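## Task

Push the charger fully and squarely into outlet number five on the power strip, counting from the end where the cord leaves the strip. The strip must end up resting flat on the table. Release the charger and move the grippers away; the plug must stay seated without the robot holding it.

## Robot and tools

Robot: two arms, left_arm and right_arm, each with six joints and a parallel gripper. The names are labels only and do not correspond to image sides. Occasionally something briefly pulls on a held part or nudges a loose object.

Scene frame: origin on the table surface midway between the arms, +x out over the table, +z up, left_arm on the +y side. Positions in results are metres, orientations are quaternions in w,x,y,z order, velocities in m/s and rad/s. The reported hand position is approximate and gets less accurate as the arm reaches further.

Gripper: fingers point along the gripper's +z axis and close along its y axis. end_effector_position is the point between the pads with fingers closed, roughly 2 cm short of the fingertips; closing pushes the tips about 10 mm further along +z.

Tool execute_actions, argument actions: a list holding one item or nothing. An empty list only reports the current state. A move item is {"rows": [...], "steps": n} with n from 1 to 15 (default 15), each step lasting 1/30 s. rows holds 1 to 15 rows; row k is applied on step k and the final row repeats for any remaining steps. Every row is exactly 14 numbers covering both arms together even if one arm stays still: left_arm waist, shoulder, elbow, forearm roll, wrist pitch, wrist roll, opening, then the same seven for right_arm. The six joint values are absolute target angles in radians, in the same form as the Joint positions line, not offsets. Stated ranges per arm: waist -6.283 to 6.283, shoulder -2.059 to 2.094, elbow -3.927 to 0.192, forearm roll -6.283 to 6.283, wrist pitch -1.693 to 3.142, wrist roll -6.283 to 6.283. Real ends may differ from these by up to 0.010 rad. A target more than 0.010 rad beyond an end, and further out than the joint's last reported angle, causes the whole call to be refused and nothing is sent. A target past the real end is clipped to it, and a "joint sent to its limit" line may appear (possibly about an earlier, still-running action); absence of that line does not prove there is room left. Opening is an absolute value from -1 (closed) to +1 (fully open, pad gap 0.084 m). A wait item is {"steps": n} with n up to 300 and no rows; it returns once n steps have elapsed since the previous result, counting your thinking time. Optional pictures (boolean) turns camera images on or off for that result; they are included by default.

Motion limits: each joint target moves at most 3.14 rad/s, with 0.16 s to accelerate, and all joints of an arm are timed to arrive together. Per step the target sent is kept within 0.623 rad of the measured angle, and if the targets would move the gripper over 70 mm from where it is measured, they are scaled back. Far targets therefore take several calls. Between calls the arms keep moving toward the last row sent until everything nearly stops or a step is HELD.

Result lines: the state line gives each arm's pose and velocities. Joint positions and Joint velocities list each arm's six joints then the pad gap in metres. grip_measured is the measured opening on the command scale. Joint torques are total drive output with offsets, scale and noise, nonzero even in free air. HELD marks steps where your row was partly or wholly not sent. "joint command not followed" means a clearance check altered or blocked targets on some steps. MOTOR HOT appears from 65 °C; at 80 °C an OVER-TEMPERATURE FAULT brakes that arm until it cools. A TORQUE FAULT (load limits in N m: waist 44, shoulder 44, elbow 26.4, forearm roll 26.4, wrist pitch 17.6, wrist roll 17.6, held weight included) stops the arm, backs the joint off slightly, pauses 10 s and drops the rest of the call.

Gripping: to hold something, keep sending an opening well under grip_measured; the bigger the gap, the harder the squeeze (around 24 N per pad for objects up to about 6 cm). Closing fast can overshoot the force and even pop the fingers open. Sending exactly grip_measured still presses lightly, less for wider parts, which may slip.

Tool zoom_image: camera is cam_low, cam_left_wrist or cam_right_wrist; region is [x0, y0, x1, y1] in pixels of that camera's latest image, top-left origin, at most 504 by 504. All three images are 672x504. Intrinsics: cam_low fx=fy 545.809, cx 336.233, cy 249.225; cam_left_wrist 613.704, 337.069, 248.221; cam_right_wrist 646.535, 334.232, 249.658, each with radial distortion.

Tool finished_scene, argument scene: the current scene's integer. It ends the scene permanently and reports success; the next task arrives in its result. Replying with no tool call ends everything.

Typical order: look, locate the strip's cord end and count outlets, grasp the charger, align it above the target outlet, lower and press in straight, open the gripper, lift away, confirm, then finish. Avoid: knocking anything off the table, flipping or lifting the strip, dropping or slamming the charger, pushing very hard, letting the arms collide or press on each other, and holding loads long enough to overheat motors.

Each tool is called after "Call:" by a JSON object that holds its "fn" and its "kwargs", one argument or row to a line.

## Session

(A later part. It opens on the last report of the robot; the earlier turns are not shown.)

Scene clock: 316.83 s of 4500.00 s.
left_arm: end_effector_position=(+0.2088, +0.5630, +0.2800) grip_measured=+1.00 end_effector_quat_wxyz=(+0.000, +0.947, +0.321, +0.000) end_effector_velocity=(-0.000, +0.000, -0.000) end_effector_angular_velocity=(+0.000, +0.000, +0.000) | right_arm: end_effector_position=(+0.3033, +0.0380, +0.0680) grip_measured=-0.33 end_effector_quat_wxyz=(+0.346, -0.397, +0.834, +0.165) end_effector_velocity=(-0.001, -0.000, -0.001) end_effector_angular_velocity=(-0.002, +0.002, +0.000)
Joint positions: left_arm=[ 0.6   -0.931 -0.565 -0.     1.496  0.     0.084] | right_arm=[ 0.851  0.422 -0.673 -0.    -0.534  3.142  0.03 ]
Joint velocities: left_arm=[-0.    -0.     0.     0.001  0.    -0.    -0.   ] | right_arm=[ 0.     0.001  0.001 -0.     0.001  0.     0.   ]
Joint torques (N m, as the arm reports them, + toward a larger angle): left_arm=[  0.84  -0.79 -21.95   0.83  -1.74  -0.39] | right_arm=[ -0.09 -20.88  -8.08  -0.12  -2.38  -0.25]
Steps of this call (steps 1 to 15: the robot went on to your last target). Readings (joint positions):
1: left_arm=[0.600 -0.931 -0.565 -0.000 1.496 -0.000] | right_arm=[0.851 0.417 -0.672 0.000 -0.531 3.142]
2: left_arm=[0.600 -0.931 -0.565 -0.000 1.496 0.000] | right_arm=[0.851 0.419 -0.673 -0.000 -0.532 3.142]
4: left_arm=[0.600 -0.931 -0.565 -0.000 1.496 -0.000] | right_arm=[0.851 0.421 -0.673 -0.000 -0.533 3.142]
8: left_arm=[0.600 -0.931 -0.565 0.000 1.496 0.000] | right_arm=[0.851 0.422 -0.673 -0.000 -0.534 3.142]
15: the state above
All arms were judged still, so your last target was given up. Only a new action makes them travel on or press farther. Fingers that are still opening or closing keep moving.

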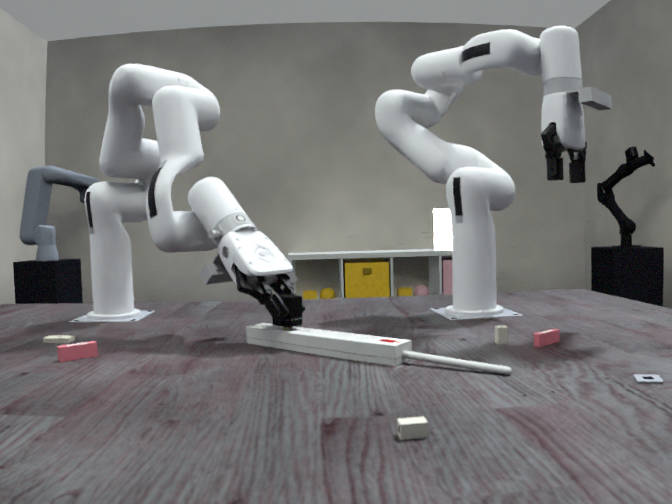

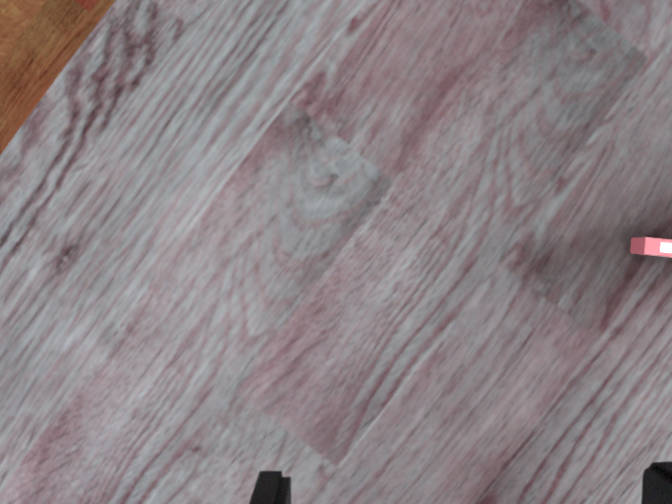

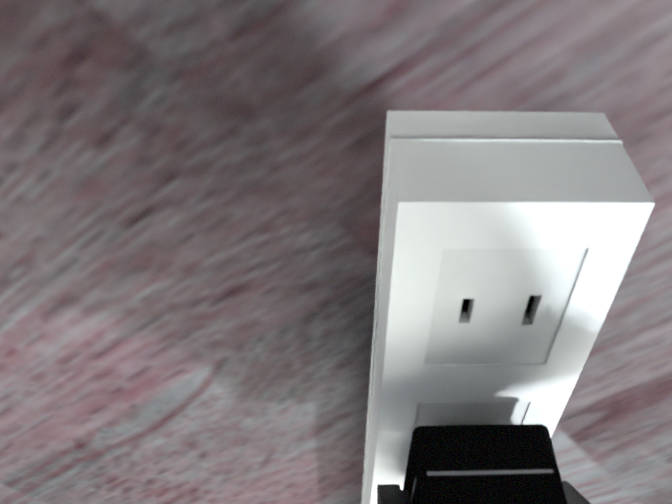

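Call:
{"fn": "execute_actions", "kwargs": {
  "actions": [
    {"rows":[[0.6,-0.931,-0.565,0,1.496,0.0,1,0.8508,0.4259,-0.6742,0,-0.5371,3.1416,-1],[0.6,-0.931,-0.565,0,1.496,0.0,1,0.8508,0.4259,-0.6742,0,-0.5371,3.1416,-1],[0.6,-0.931,-0.565,0,1.496,0.0,1,0.8508,0.4294,-0.6751,0,-0.5397,3.1416,-1],[0.6,-0.931,-0.565,0,1.496,0.0,1,0.8508,0.4294,-0.6751,0,-0.5397,3.1416,-1],[0.6,-0.931,-0.565,0,1.496,0.0,1,0.8508,0.4329,-0.676,0,-0.5423,3.1416,-1],[0.6,-0.931,-0.565,0,1.496,0.0,1,0.8508,0.4329,-0.676,0,-0.5423,3.1416,-1],[0.6,-0.931,-0.565,0,1.496,0.0,1,0.8508,0.4364,-0.6768,0,-0.545,3.1416,-1],[0.6,-0.931,-0.565,0,1.496,0.0,1,0.8508,0.4364,-0.6768,0,-0.545,3.1416,-1],[0.6,-0.931,-0.565,0,1.496,0.0,1,0.8508,0.4399,-0.6777,0,-0.5476,3.1416,-1],[0.6,-0.931,-0.565,0,1.496,0.0,1,0.8508,0.4399,-0.6777,0,-0.5476,3.1416,-1],[0.6,-0.931,-0.565,0,1.496,0.0,1,0.8508,0.4434,-0.6786,0,-0.5502,3.1416,-1],[0.6,-0.931,-0.565,0,1.496,0.0,1,0.8508,0.4434,-0.6786,0,-0.5502,3.1416,-1],[0.6,-0.931,-0.565,0,1.496,0.0,1,0.8508,0.4469,-0.6795,0,-0.5528,3.1416,-1]]}
  ],
  "pictures": false
}}

Call:
{"fn": "execute_actions", "kwargs": {
  "actions": [
    {"steps":20}
  ]
}}

Call:
{"fn": "zoom_image", "kwargs": {
  "camera": "cam_low",
  "region": [250,280,330,340]
}}

Scene clock: 330.17 s of 4500.00 s.
left_arm: end_effector_position=(+0.2088, +0.5630, +0.2800) grip_measured=+1.00 end_effector_quat_wxyz=(+0.000, +0.947, +0.321, +0.000) end_effector_velocity=(-0.000, -0.000, -0.000) end_effector_angular_velocity=(-0.001, +0.001, -0.000) | right_arm: end_effector_position=(+0.3049, +0.0398, +0.0656) grip_measured=-0.33 end_effector_quat_wxyz=(+0.350, -0.396, +0.832, +0.166) end_effector_velocity=(+0.002, +0.004, -0.005) end_effector_angular_velocity=(+0.014, -0.012, +0.002)
Joint positions: left_arm=[ 0.6   -0.931 -0.565  0.     1.496 -0.     0.084] | right_arm=[ 0.851  0.441 -0.682  0.    -0.554  3.142  0.03 ]
Joint velocities: left_arm=[ 0.     0.    -0.    -0.     0.001  0.001  0.   ] | right_arm=[ 0.001  0.036 -0.016 -0.    -0.038 -0.     0.   ]
Joint torques (N m, as the arm reports them, + toward a larger angle): left_arm=[  1.14  -0.75 -22.29   0.82  -1.71  -0.41] | right_arm=[ -0.01 -11.85  -3.75  -0.23   0.59  -0.21]
Steps of this call (steps 1 to 90: nothing new was sent; then 9.83 s passed at rest; steps 91 to 105: all 15 steps of this action). Readings (joint positions):
91: left_arm=[0.600 -0.931 -0.565 -0.000 1.496 -0.000] | right_arm=[0.851 0.422 -0.673 -0.000 -0.534 3.142]
92: left_arm=[0.600 -0.931 -0.565 0.000 1.496 -0.000] | right_arm=[0.851 0.423 -0.674 0.000 -0.535 3.142]
94: left_arm=[0.600 -0.931 -0.565 0.000 1.496 0.000] | right_arm=[0.851 0.425 -0.674 0.000 -0.537 3.142]
98: left_arm=[0.600 -0.931 -0.565 0.000 1.496 0.000] | right_arm=[0.851 0.430 -0.677 0.000 -0.543 3.142]
105: the state above

Scene clock: 330.83 s of 4500.00 s.
left_arm: end_effector_position=(+0.2088, +0.5630, +0.2800) grip_measured=+1.00 end_effector_quat_wxyz=(+0.000, +0.947, +0.321, +0.000) end_effector_velocity=(-0.000, -0.000, +0.000) end_effector_angular_velocity=(-0.000, +0.001, -0.000) | right_arm: end_effector_position=(+0.3035, +0.0382, +0.0613) grip_measured=-0.33 end_effector_quat_wxyz=(+0.346, -0.397, +0.834, +0.165) end_effector_velocity=(-0.000, -0.000, -0.001) end_effector_angular_velocity=(-0.001, +0.001, +0.000)
Joint positions: left_arm=[ 0.6   -0.931 -0.565  0.     1.496 -0.     0.084] | right_arm=[ 0.851  0.447 -0.68  -0.    -0.553  3.142  0.03 ]
Joint velocities: left_arm=[ 0.     0.    -0.001 -0.     0.001  0.     0.   ] | right_arm=[-0.     0.001  0.    -0.     0.001 -0.    -0.   ]
Joint torques (N m, as the arm reports them, + toward a larger angle): left_arm=[  0.92  -0.92 -22.14   0.88  -1.64  -0.41] | right_arm=[ -0.12 -12.2   -1.68  -0.17   0.61  -0.21]
Steps of this call (steps 1 to 15: the robot went on to your last target; steps 16 to 20: nothing new was sent). Readings (joint positions):
1: left_arm=[0.600 -0.931 -0.565 0.000 1.496 0.000] | right_arm=[0.851 0.442 -0.682 0.000 -0.555 3.142]
2: left_arm=[0.600 -0.931 -0.565 -0.000 1.496 0.000] | right_arm=[0.851 0.442 -0.682 0.000 -0.556 3.142]
4: left_arm=[0.600 -0.931 -0.565 0.000 1.496 -0.000] | right_arm=[0.851 0.443 -0.683 0.000 -0.556 3.142]
8: left_arm=[0.600 -0.931 -0.565 0.000 1.496 -0.000] | right_arm=[0.851 0.447 -0.681 -0.000 -0.553 3.142]
20: the state above
All arms were judged still, so your last target was given up. Only a new action makes them travel on or press farther. Fingers that are still opening or closing keep moving.

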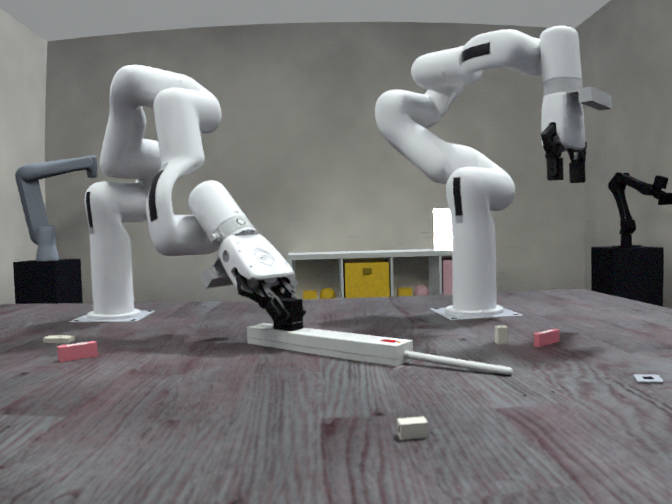

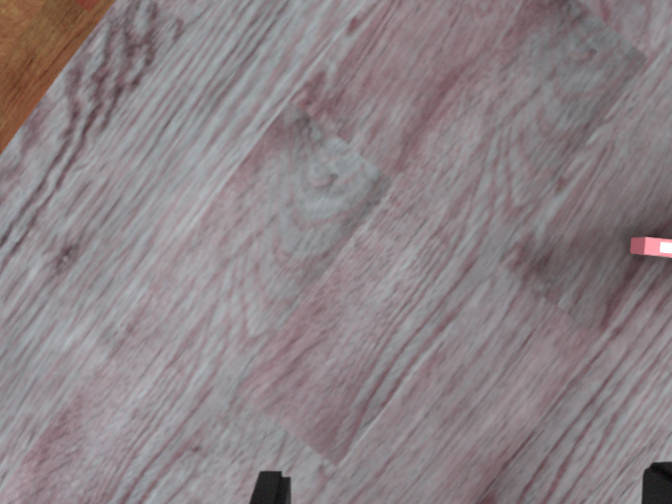

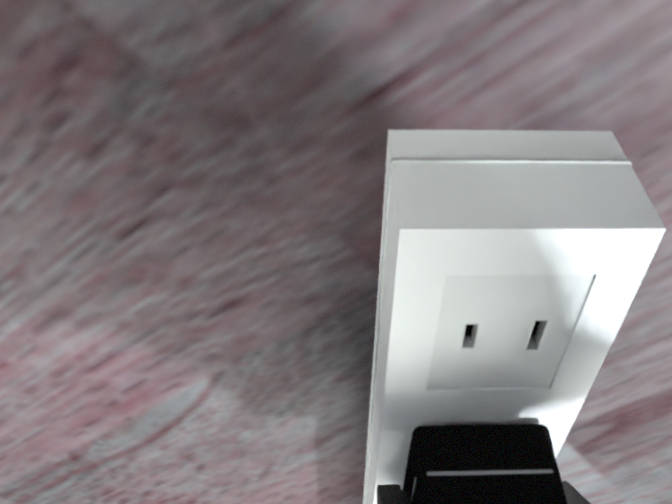

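Region (250, 280, 330, 340) of cam_low's 672x504 image, scaled by 6.300, with more detail than that image has; it fills the top 378 rows of this view, and the rest is white.

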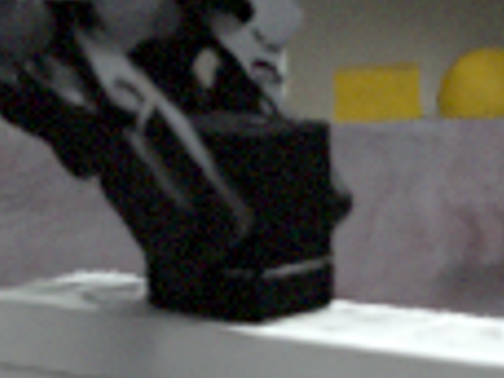

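Call:
{"fn": "execute_actions", "kwargs": {
  "actions": [
    {"rows":[[0.6,-0.931,-0.565,0,1.496,0.0,1,0.8508,0.4504,-0.6804,0,-0.5554,3.1416,-1],[0.6,-0.931,-0.565,0,1.496,0.0,1,0.8508,0.4504,-0.6804,0,-0.5554,3.1416,-1],[0.6,-0.931,-0.565,0,1.496,0.0,1,0.8508,0.4504,-0.6804,0,-0.5554,3.1416,-1],[0.6,-0.931,-0.565,0,1.496,0.0,1,0.8508,0.4539,-0.6813,0,-0.558,3.1416,-1]]}
  ],
  "pictures": false
}}

Call:
{"fn": "execute_actions", "kwargs": {
  "actions": [
    {"steps":12}
  ]
}}

Call:
{"fn": "zoom_image", "kwargs": {
  "camera": "cam_low",
  "region": [250,280,330,340]
}}

Scene clock: 338.00 s of 4500.00 s.
left_arm: end_effector_position=(+0.2088, +0.5630, +0.2800) grip_measured=+1.00 end_effector_quat_wxyz=(+0.000, +0.947, +0.321, +0.000) end_effector_velocity=(+0.000, +0.000, -0.000) end_effector_angular_velocity=(+0.000, -0.000, +0.000) | right_arm: end_effector_position=(+0.3038, +0.0386, +0.0602) grip_measured=-0.33 end_effector_quat_wxyz=(+0.347, -0.397, +0.834, +0.165) end_effector_velocity=(-0.000, -0.000, -0.001) end_effector_angular_velocity=(+0.001, -0.000, -0.000)
Joint positions: left_arm=[ 0.6   -0.931 -0.565  0.     1.496  0.     0.084] | right_arm=[ 0.851  0.453 -0.682  0.    -0.559  3.142  0.03 ]
Joint velocities: left_arm=[ 0.     0.     0.     0.    -0.001  0.     0.   ] | right_arm=[-0.     0.002  0.001  0.    -0.005  0.     0.   ]
Joint torques (N m, as the arm reports them, + toward a larger angle): left_arm=[  1.12  -0.77 -22.21   0.8   -1.64  -0.33] | right_arm=[-0.01 -8.69 -2.4  -0.11  1.51 -0.14]
Steps of this call (steps 1 to 90: nothing new was sent; then 3.67 s passed at rest; steps 91 to 105: all 15 steps of this action). Readings (joint positions):
91: left_arm=[0.600 -0.931 -0.565 0.000 1.496 0.000] | right_arm=[0.851 0.447 -0.679 0.000 -0.553 3.142]
92: left_arm=[0.600 -0.931 -0.565 0.000 1.496 0.000] | right_arm=[0.851 0.447 -0.679 0.000 -0.553 3.142]
94: left_arm=[0.600 -0.931 -0.565 -0.000 1.496 0.000] | right_arm=[0.851 0.448 -0.679 0.000 -0.555 3.142]
98: left_arm=[0.600 -0.931 -0.565 0.000 1.496 -0.000] | right_arm=[0.851 0.452 -0.681 0.000 -0.559 3.142]
105: the state above

Scene clock: 338.40 s of 4500.00 s.
left_arm: end_effector_position=(+0.2088, +0.5630, +0.2800) grip_measured=+1.00 end_effector_quat_wxyz=(+0.000, +0.947, +0.321, +0.000) end_effector_velocity=(-0.000, +0.000, -0.000) end_effector_angular_velocity=(-0.001, +0.000, +0.001) | right_arm: end_effector_position=(+0.3037, +0.0385, +0.0600) grip_measured=-0.33 end_effector_quat_wxyz=(+0.347, -0.397, +0.833, +0.165) end_effector_velocity=(-0.001, +0.001, +0.000) end_effector_angular_velocity=(+0.002, -0.001, +0.002)
Joint positions: left_arm=[ 0.6   -0.931 -0.565 -0.     1.496  0.     0.084] | right_arm=[ 0.851  0.454 -0.682  0.    -0.561  3.142  0.03 ]
Joint velocities: left_arm=[ 0.001 -0.     0.    -0.     0.     0.    -0.   ] | right_arm=[ 0.002  0.001  0.     0.    -0.004 -0.    -0.   ]
Joint torques (N m, as the arm reports them, + toward a larger angle): left_arm=[  1.23  -0.96 -22.09   0.92  -1.77  -0.41] | right_arm=[-0.15 -7.75 -1.9  -0.19  1.74 -0.18]
Steps of this call (steps 1 to 12: the robot went on to your last target). Readings (joint positions):
1: left_arm=[0.600 -0.931 -0.565 0.000 1.496 0.000] | right_arm=[0.851 0.453 -0.682 0.000 -0.560 3.142]
2: left_arm=[0.600 -0.931 -0.565 -0.000 1.496 -0.000] | right_arm=[0.851 0.453 -0.682 0.000 -0.560 3.142]
4: left_arm=[0.600 -0.931 -0.565 -0.000 1.496 0.000] | right_arm=[0.851 0.453 -0.682 0.000 -0.560 3.142]
8: left_arm=[0.600 -0.931 -0.565 -0.000 1.496 0.000] | right_arm=[0.851 0.453 -0.682 0.000 -0.561 3.142]
12: the state above

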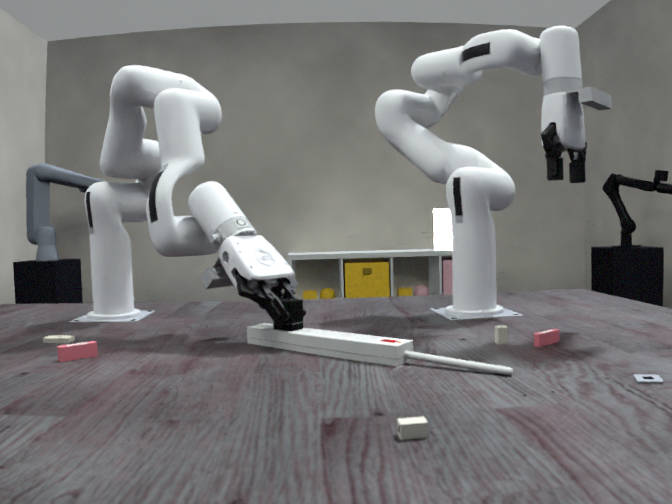

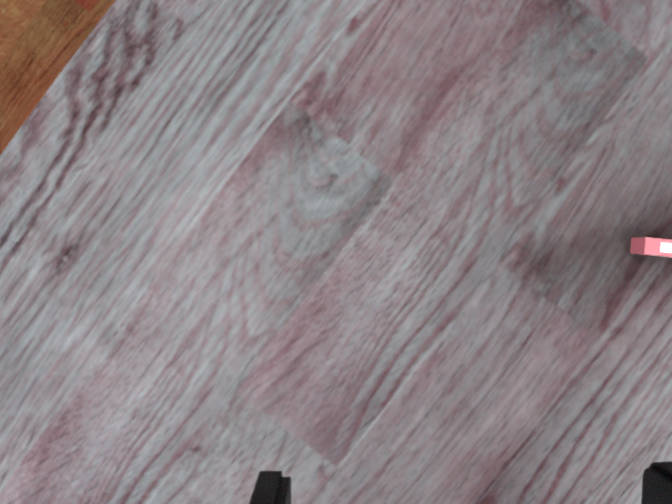

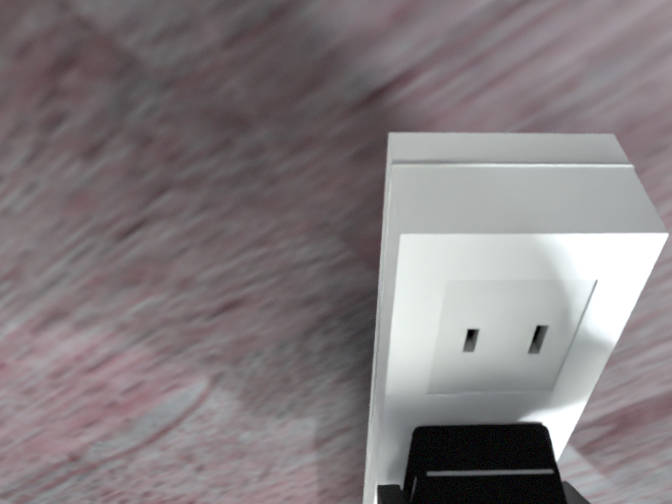

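Region (250, 280, 330, 340) of cam_low's 672x504 image, scaled by 6.300, with more detail than that image has; it fills the top 378 rows of this view, and the rest is white.

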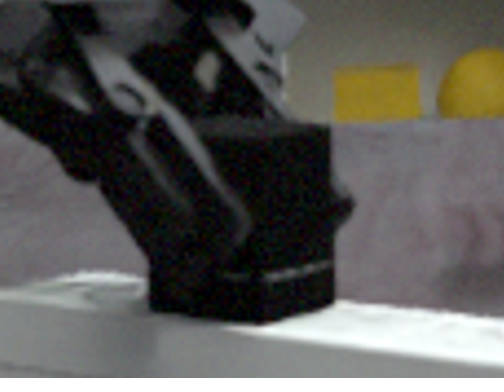

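Seated. Unload, release and retreat.

Call:
{"fn": "execute_actions", "kwargs": {
  "actions": [
    {"rows":[[0.6,-0.931,-0.565,0,1.496,0.0,1,0.8508,0.445,-0.680,0,-0.5520,3.1416,-1]]}
  ],
  "pictures": false
}}

Call:
{"fn": "execute_actions", "kwargs": {
  "actions": [
    {"rows":[[0.6,-0.931,-0.565,0,1.496,0.0,1,0.8508,0.443,-0.680,0,-0.5520,3.1416,0.6]],"steps":9}
  ],
  "pictures": false
}}

Call:
{"fn": "execute_actions", "kwargs": {
  "actions": [
    {"rows":[[0.6,-0.931,-0.565,0,1.496,0.0,1,0.8508,-0.1,-0.5,0,-0.185,3.1416,0.6]]}
  ],
  "pictures": false
}}

Call:
{"fn": "execute_actions", "kwargs": {
  "actions": [
    {"steps":10}
  ]
}}

Call:
{"fn": "zoom_image", "kwargs": {
  "camera": "cam_low",
  "region": [250,280,330,340]
}}

Scene clock: 347.90 s of 4500.00 s.
left_arm: end_effector_position=(+0.2088, +0.5630, +0.2800) grip_measured=+1.00 end_effector_quat_wxyz=(+0.000, +0.947, +0.321, +0.000) end_effector_velocity=(+0.000, +0.000, +0.000) end_effector_angular_velocity=(+0.001, -0.001, -0.001) | right_arm: end_effector_position=(+0.3031, +0.0377, +0.0606) grip_measured=-0.33 end_effector_quat_wxyz=(+0.345, -0.397, +0.834, +0.164) end_effector_velocity=(-0.000, +0.000, +0.001) end_effector_angular_velocity=(+0.000, -0.000, +0.001)
Joint positions: left_arm=[ 0.6   -0.931 -0.565  0.     1.496  0.     0.084] | right_arm=[ 0.851  0.446 -0.679 -0.    -0.551  3.142  0.03 ]
Joint velocities: left_arm=[-0.     0.    -0.     0.001 -0.001  0.    -0.   ] | right_arm=[ 0.001 -0.002  0.    -0.     0.002  0.    -0.   ]
Joint torques (N m, as the arm reports them, + toward a larger angle): left_arm=[  0.98  -0.77 -22.05   0.92  -1.58  -0.33] | right_arm=[  0.1  -14.21  -3.24  -0.27   0.09  -0.18]
Steps of this call (steps 1 to 15: the robot went on to your last target; steps 16 to 90: nothing new was sent; then 6.00 s passed at rest; steps 91 to 105: all 15 steps of this action). Readings (joint positions):
91: left_arm=[0.600 -0.931 -0.565 0.000 1.496 0.000] | right_arm=[0.851 0.454 -0.681 0.000 -0.562 3.142]
92: left_arm=[0.600 -0.931 -0.565 0.000 1.496 -0.000] | right_arm=[0.851 0.453 -0.681 0.000 -0.561 3.142]
94: left_arm=[0.600 -0.931 -0.565 0.000 1.496 0.000] | right_arm=[0.851 0.450 -0.681 -0.000 -0.556 3.142]
98: left_arm=[0.600 -0.931 -0.565 -0.000 1.496 0.000] | right_arm=[0.851 0.447 -0.679 -0.000 -0.552 3.142]
105: the state above

Scene clock: 348.20 s of 4500.00 s.
left_arm: end_effector_position=(+0.2088, +0.5630, +0.2800) grip_measured=+1.00 end_effector_quat_wxyz=(+0.000, +0.947, +0.321, +0.000) end_effector_velocity=(+0.000, -0.000, -0.000) end_effector_angular_velocity=(-0.000, -0.000, -0.002) | right_arm: end_effector_position=(+0.3028, +0.0374, +0.0606) grip_measured=+0.59 end_effector_quat_wxyz=(+0.344, -0.397, +0.835, +0.164) end_effector_velocity=(+0.009, +0.013, +0.021) end_effector_angular_velocity=(+0.043, -0.035, +0.002)
Joint positions: left_arm=[ 0.6   -0.931 -0.565 -0.     1.496 -0.     0.084] | right_arm=[ 0.851  0.445 -0.678 -0.    -0.55   3.142  0.069]
Joint velocities: left_arm=[-0.002  0.     0.    -0.    -0.     0.     0.   ] | right_arm=[ 0.002 -0.016 -0.022  0.    -0.018 -0.001  0.   ]
Joint torques (N m, as the arm reports them, + toward a larger angle): left_arm=[  1.14  -0.82 -22.21   1.    -1.67  -0.4 ] | right_arm=[ -0.04 -20.07  -7.51  -0.07  -2.24  -0.26]
Steps of this call (steps 1 to 9: all 9 steps of this action). Readings (joint positions):
1: left_arm=[0.600 -0.931 -0.565 0.000 1.496 0.000] | right_arm=[0.851 0.446 -0.679 -0.000 -0.551 3.142]
2: left_arm=[0.600 -0.931 -0.565 0.000 1.496 -0.000] | right_arm=[0.851 0.447 -0.677 -0.000 -0.548 3.142]
4: left_arm=[0.600 -0.931 -0.565 0.000 1.496 0.000] | right_arm=[0.851 0.448 -0.673 -0.000 -0.546 3.142]
8: left_arm=[0.600 -0.931 -0.565 -0.000 1.496 -0.000] | right_arm=[0.851 0.446 -0.677 -0.000 -0.549 3.142]
9: the state above

Scene clock: 348.70 s of 4500.00 s.
left_arm: end_effector_position=(+0.2088, +0.5630, +0.2800) grip_measured=+1.00 end_effector_quat_wxyz=(+0.000, +0.947, +0.321, +0.000) end_effector_velocity=(+0.000, +0.000, +0.000) end_effector_angular_velocity=(+0.000, -0.001, -0.001) | right_arm: end_effector_position=(+0.2786, +0.0076, +0.1899) grip_measured=+0.59 end_effector_quat_wxyz=(+0.348, -0.397, +0.833, +0.166) end_effector_velocity=(-0.033, -0.043, +0.040) end_effector_angular_velocity=(-0.052, +0.042, -0.002)
Joint positions: left_arm=[ 0.6   -0.931 -0.565 -0.     1.496  0.     0.084] | right_arm=[ 0.851 -0.077 -0.51  -0.    -0.204  3.142  0.069]
Joint velocities: left_arm=[-0.    -0.    -0.001 -0.     0.     0.001 -0.   ] | right_arm=[-0.002 -0.311  0.131  0.     0.247 -0.    -0.   ]
Joint torques (N m, as the arm reports them, + toward a larger angle): left_arm=[  1.02  -0.67 -22.11   0.79  -1.69  -0.49] | right_arm=[ -0.05  -8.78 -10.3   -0.28  -2.32  -0.14]
Steps of this call (steps 1 to 15: all 15 steps of this action). Readings (joint positions):
1: left_arm=[0.600 -0.931 -0.565 0.000 1.496 0.000] | right_arm=[0.851 0.444 -0.678 -0.000 -0.550 3.142]
2: left_arm=[0.600 -0.931 -0.565 -0.000 1.496 0.000] | right_arm=[0.851 0.440 -0.677 -0.000 -0.547 3.142]
4: left_arm=[0.600 -0.931 -0.565 -0.000 1.496 0.000] | right_arm=[0.851 0.397 -0.660 -0.000 -0.514 3.142]
8: left_arm=[0.600 -0.931 -0.565 -0.000 1.496 0.000] | right_arm=[0.851 0.194 -0.599 -0.000 -0.384 3.142]
15: the state above

Scene clock: 349.03 s of 4500.00 s.
left_arm: end_effector_position=(+0.2088, +0.5630, +0.2800) grip_measured=+1.00 end_effector_quat_wxyz=(+0.000, +0.947, +0.321, +0.000) end_effector_velocity=(-0.000, -0.000, -0.000) end_effector_angular_velocity=(-0.001, +0.001, -0.001) | right_arm: end_effector_position=(+0.2759, +0.0042, +0.1915) grip_measured=+0.59 end_effector_quat_wxyz=(+0.345, -0.397, +0.834, +0.164) end_effector_velocity=(+0.000, +0.000, +0.005) end_effector_angular_velocity=(+0.005, -0.004, +0.000)
Joint positions: left_arm=[ 0.6   -0.931 -0.565 -0.     1.496  0.     0.084] | right_arm=[ 0.851 -0.098 -0.5    0.    -0.185  3.142  0.069]
Joint velocities: left_arm=[-0.001  0.     0.    -0.     0.001  0.    -0.   ] | right_arm=[ 0.    -0.011  0.    -0.     0.004  0.    -0.   ]
Joint torques (N m, as the arm reports them, + toward a larger angle): left_arm=[  0.79  -0.87 -22.02   0.89  -1.66  -0.28] | right_arm=[ -0.02 -14.72 -11.16  -0.15  -2.31  -0.2 ]
Steps of this call (steps 1 to 10: the robot went on to your last target). Readings (joint positions):
1: left_arm=[0.600 -0.931 -0.565 0.000 1.496 -0.000] | right_arm=[0.851 -0.085 -0.506 0.000 -0.197 3.142]
2: left_arm=[0.600 -0.931 -0.565 0.000 1.496 -0.000] | right_arm=[0.851 -0.090 -0.503 0.000 -0.193 3.142]
4: left_arm=[0.600 -0.931 -0.565 0.000 1.496 -0.000] | right_arm=[0.851 -0.094 -0.500 0.000 -0.188 3.142]
8: left_arm=[0.600 -0.931 -0.565 0.000 1.496 0.000] | right_arm=[0.851 -0.097 -0.500 0.000 -0.186 3.142]
10: the state above

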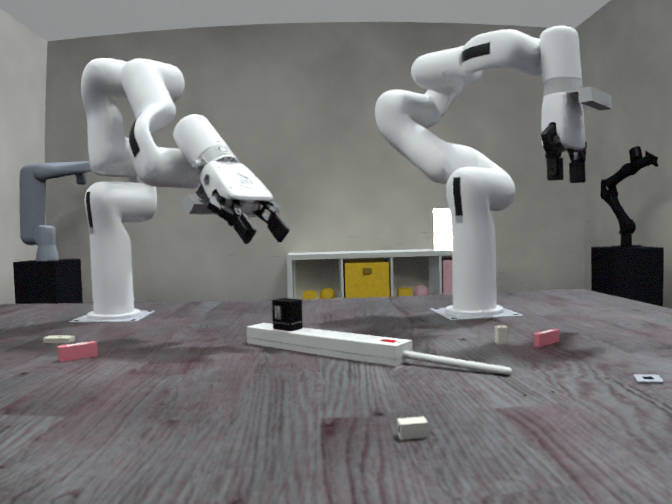

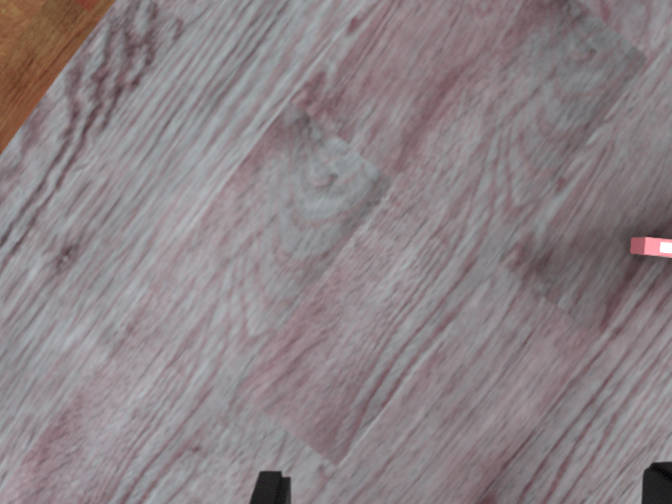

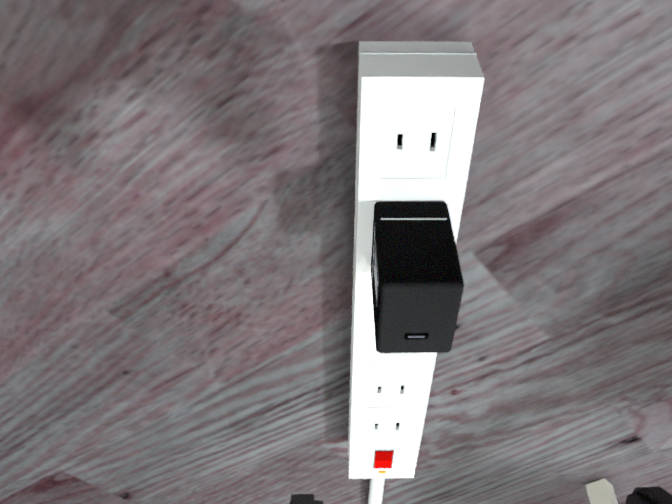

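Region (250, 280, 330, 340) of cam_low's 672x504 image, scaled by 6.300, with more detail than that image has; it fills the top 378 rows of this view, and the rest is white.

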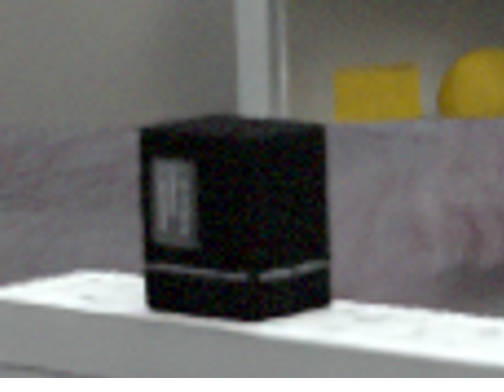

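Call:
{"fn": "execute_actions", "kwargs": {
  "actions": [
    {"rows":[[0.6,-0.931,-0.565,0,1.496,0.0,1,0.45,-0.3,-0.5,0,0.2,3.1416,0.6]]}
  ],
  "pictures": false
}}

Call:
{"fn": "execute_actions", "kwargs": {
  "actions": [
    {"steps":20}
  ]
}}

Call:
{"fn": "zoom_image", "kwargs": {
  "camera": "cam_low",
  "region": [230,250,370,355]
}}

Scene clock: 361.57 s of 4500.00 s.
left_arm: end_effector_position=(+0.2088, +0.5630, +0.2800) grip_measured=+1.00 end_effector_quat_wxyz=(+0.000, +0.947, +0.321, +0.000) end_effector_velocity=(+0.000, +0.000, +0.000) end_effector_angular_velocity=(+0.001, -0.001, +0.000) | right_arm: end_effector_position=(+0.3651, -0.1572, +0.2064) grip_measured=+0.59 end_effector_quat_wxyz=(+0.294, -0.245, +0.920, +0.079) end_effector_velocity=(+0.070, -0.234, +0.028) end_effector_angular_velocity=(-0.096, +0.171, -0.500)
Joint positions: left_arm=[ 0.6   -0.931 -0.565 -0.     1.496 -0.     0.084] | right_arm=[ 0.484 -0.283 -0.5    0.     0.165  3.142  0.069]
Joint velocities: left_arm=[-0.    -0.     0.     0.    -0.001 -0.     0.   ] | right_arm=[-0.498 -0.25  -0.006  0.002  0.452  0.    -0.   ]
Joint torques (N m, as the arm reports them, + toward a larger angle): left_arm=[  0.98  -1.01 -22.16   0.89  -1.69  -0.27] | right_arm=[  7.06  -8.23 -11.61  -0.56  -2.54  -0.26]
Steps of this call (steps 1 to 30: the robot went on to your last target; steps 31 to 90: nothing new was sent; then 9.03 s passed at rest; steps 91 to 105: all 15 steps of this action). Readings (joint positions):
91: left_arm=[0.600 -0.931 -0.565 0.000 1.496 -0.000] | right_arm=[0.851 -0.100 -0.500 -0.000 -0.185 3.142]
92: left_arm=[0.600 -0.931 -0.565 0.000 1.496 0.000] | right_arm=[0.847 -0.102 -0.500 -0.000 -0.180 3.142]
94: left_arm=[0.600 -0.931 -0.565 0.000 1.496 -0.000] | right_arm=[0.807 -0.122 -0.499 -0.001 -0.138 3.142]
98: left_arm=[0.600 -0.931 -0.565 0.000 1.496 -0.000] | right_arm=[0.681 -0.185 -0.501 0.000 -0.022 3.142]
105: the state above

Scene clock: 362.23 s of 4500.00 s.
left_arm: end_effector_position=(+0.2088, +0.5630, +0.2800) grip_measured=+1.00 end_effector_quat_wxyz=(+0.000, +0.947, +0.321, +0.000) end_effector_velocity=(-0.000, -0.000, -0.000) end_effector_angular_velocity=(+0.000, -0.000, -0.000) | right_arm: end_effector_position=(+0.3685, -0.1734, +0.2069) grip_measured=+0.59 end_effector_quat_wxyz=(+0.287, -0.231, +0.927, +0.071) end_effector_velocity=(+0.001, -0.001, +0.000) end_effector_angular_velocity=(+0.000, -0.000, -0.003)
Joint positions: left_arm=[ 0.6   -0.931 -0.565 -0.     1.496  0.     0.084] | right_arm=[ 0.45  -0.3   -0.5   -0.     0.2    3.142  0.069]
Joint velocities: left_arm=[ 0.    -0.001  0.001  0.    -0.     0.    -0.   ] | right_arm=[-0.003 -0.     0.     0.    -0.    -0.    -0.   ]
Joint torques (N m, as the arm reports them, + toward a larger angle): left_arm=[  1.07  -1.01 -22.04   0.78  -1.66  -0.45] | right_arm=[  0.17 -12.05 -12.44  -0.23  -2.25  -0.14]
Steps of this call (steps 1 to 20: the robot went on to your last target). Readings (joint positions):
1: left_arm=[0.600 -0.931 -0.565 -0.000 1.496 0.000] | right_arm=[0.470 -0.290 -0.501 0.000 0.177 3.142]
2: left_arm=[0.600 -0.931 -0.565 0.000 1.496 -0.000] | right_arm=[0.463 -0.293 -0.500 0.000 0.185 3.142]
4: left_arm=[0.600 -0.931 -0.565 -0.000 1.496 -0.000] | right_arm=[0.456 -0.297 -0.500 0.000 0.194 3.142]
8: left_arm=[0.600 -0.931 -0.565 0.000 1.496 -0.000] | right_arm=[0.452 -0.299 -0.500 -0.000 0.199 3.142]
20: the state above

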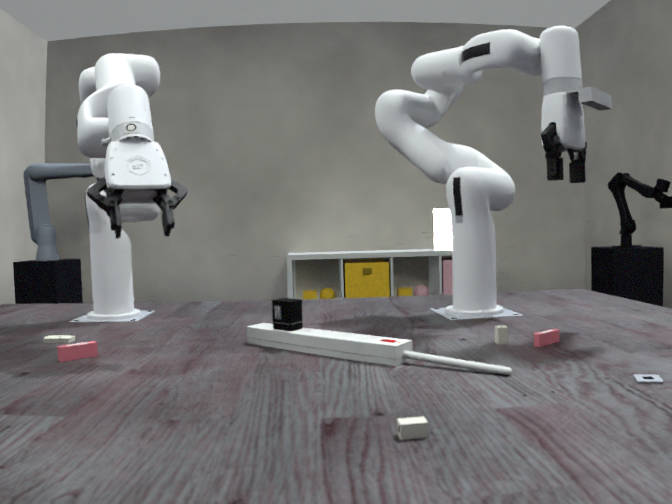

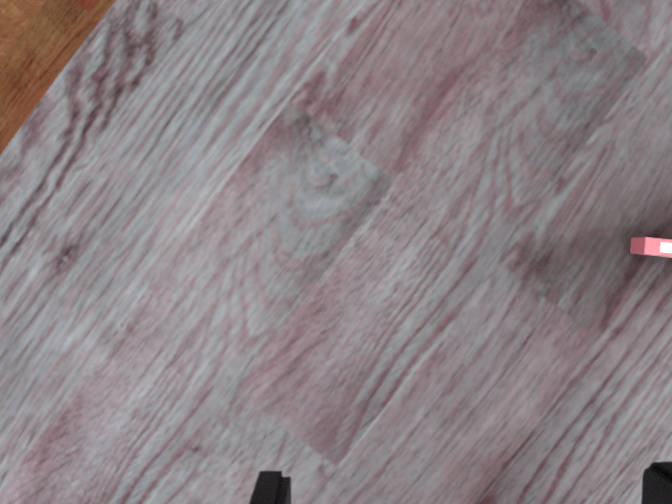

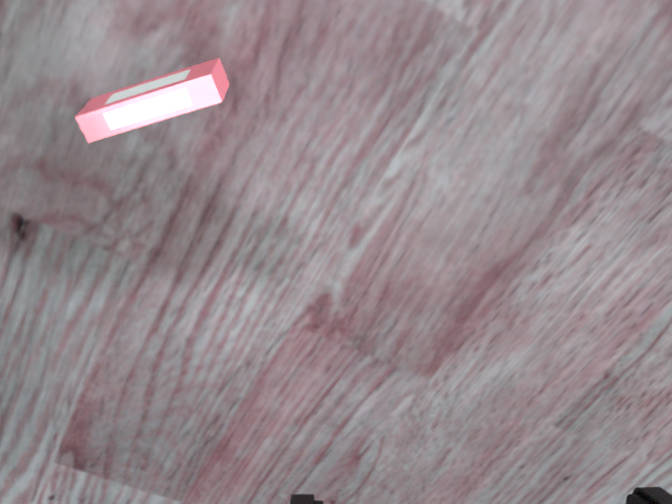

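Region (230, 250, 370, 355) of cam_low's 672x504 image, scaled by 3.600, with more detail than that image has; it fills the top 378 rows of this view, and the rest is white.

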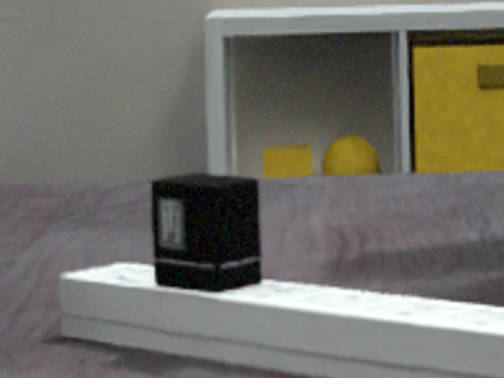

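Call:
{"fn": "finished_scene", "kwargs": {
  "scene": 1
}}

The scene is finished: the task was done.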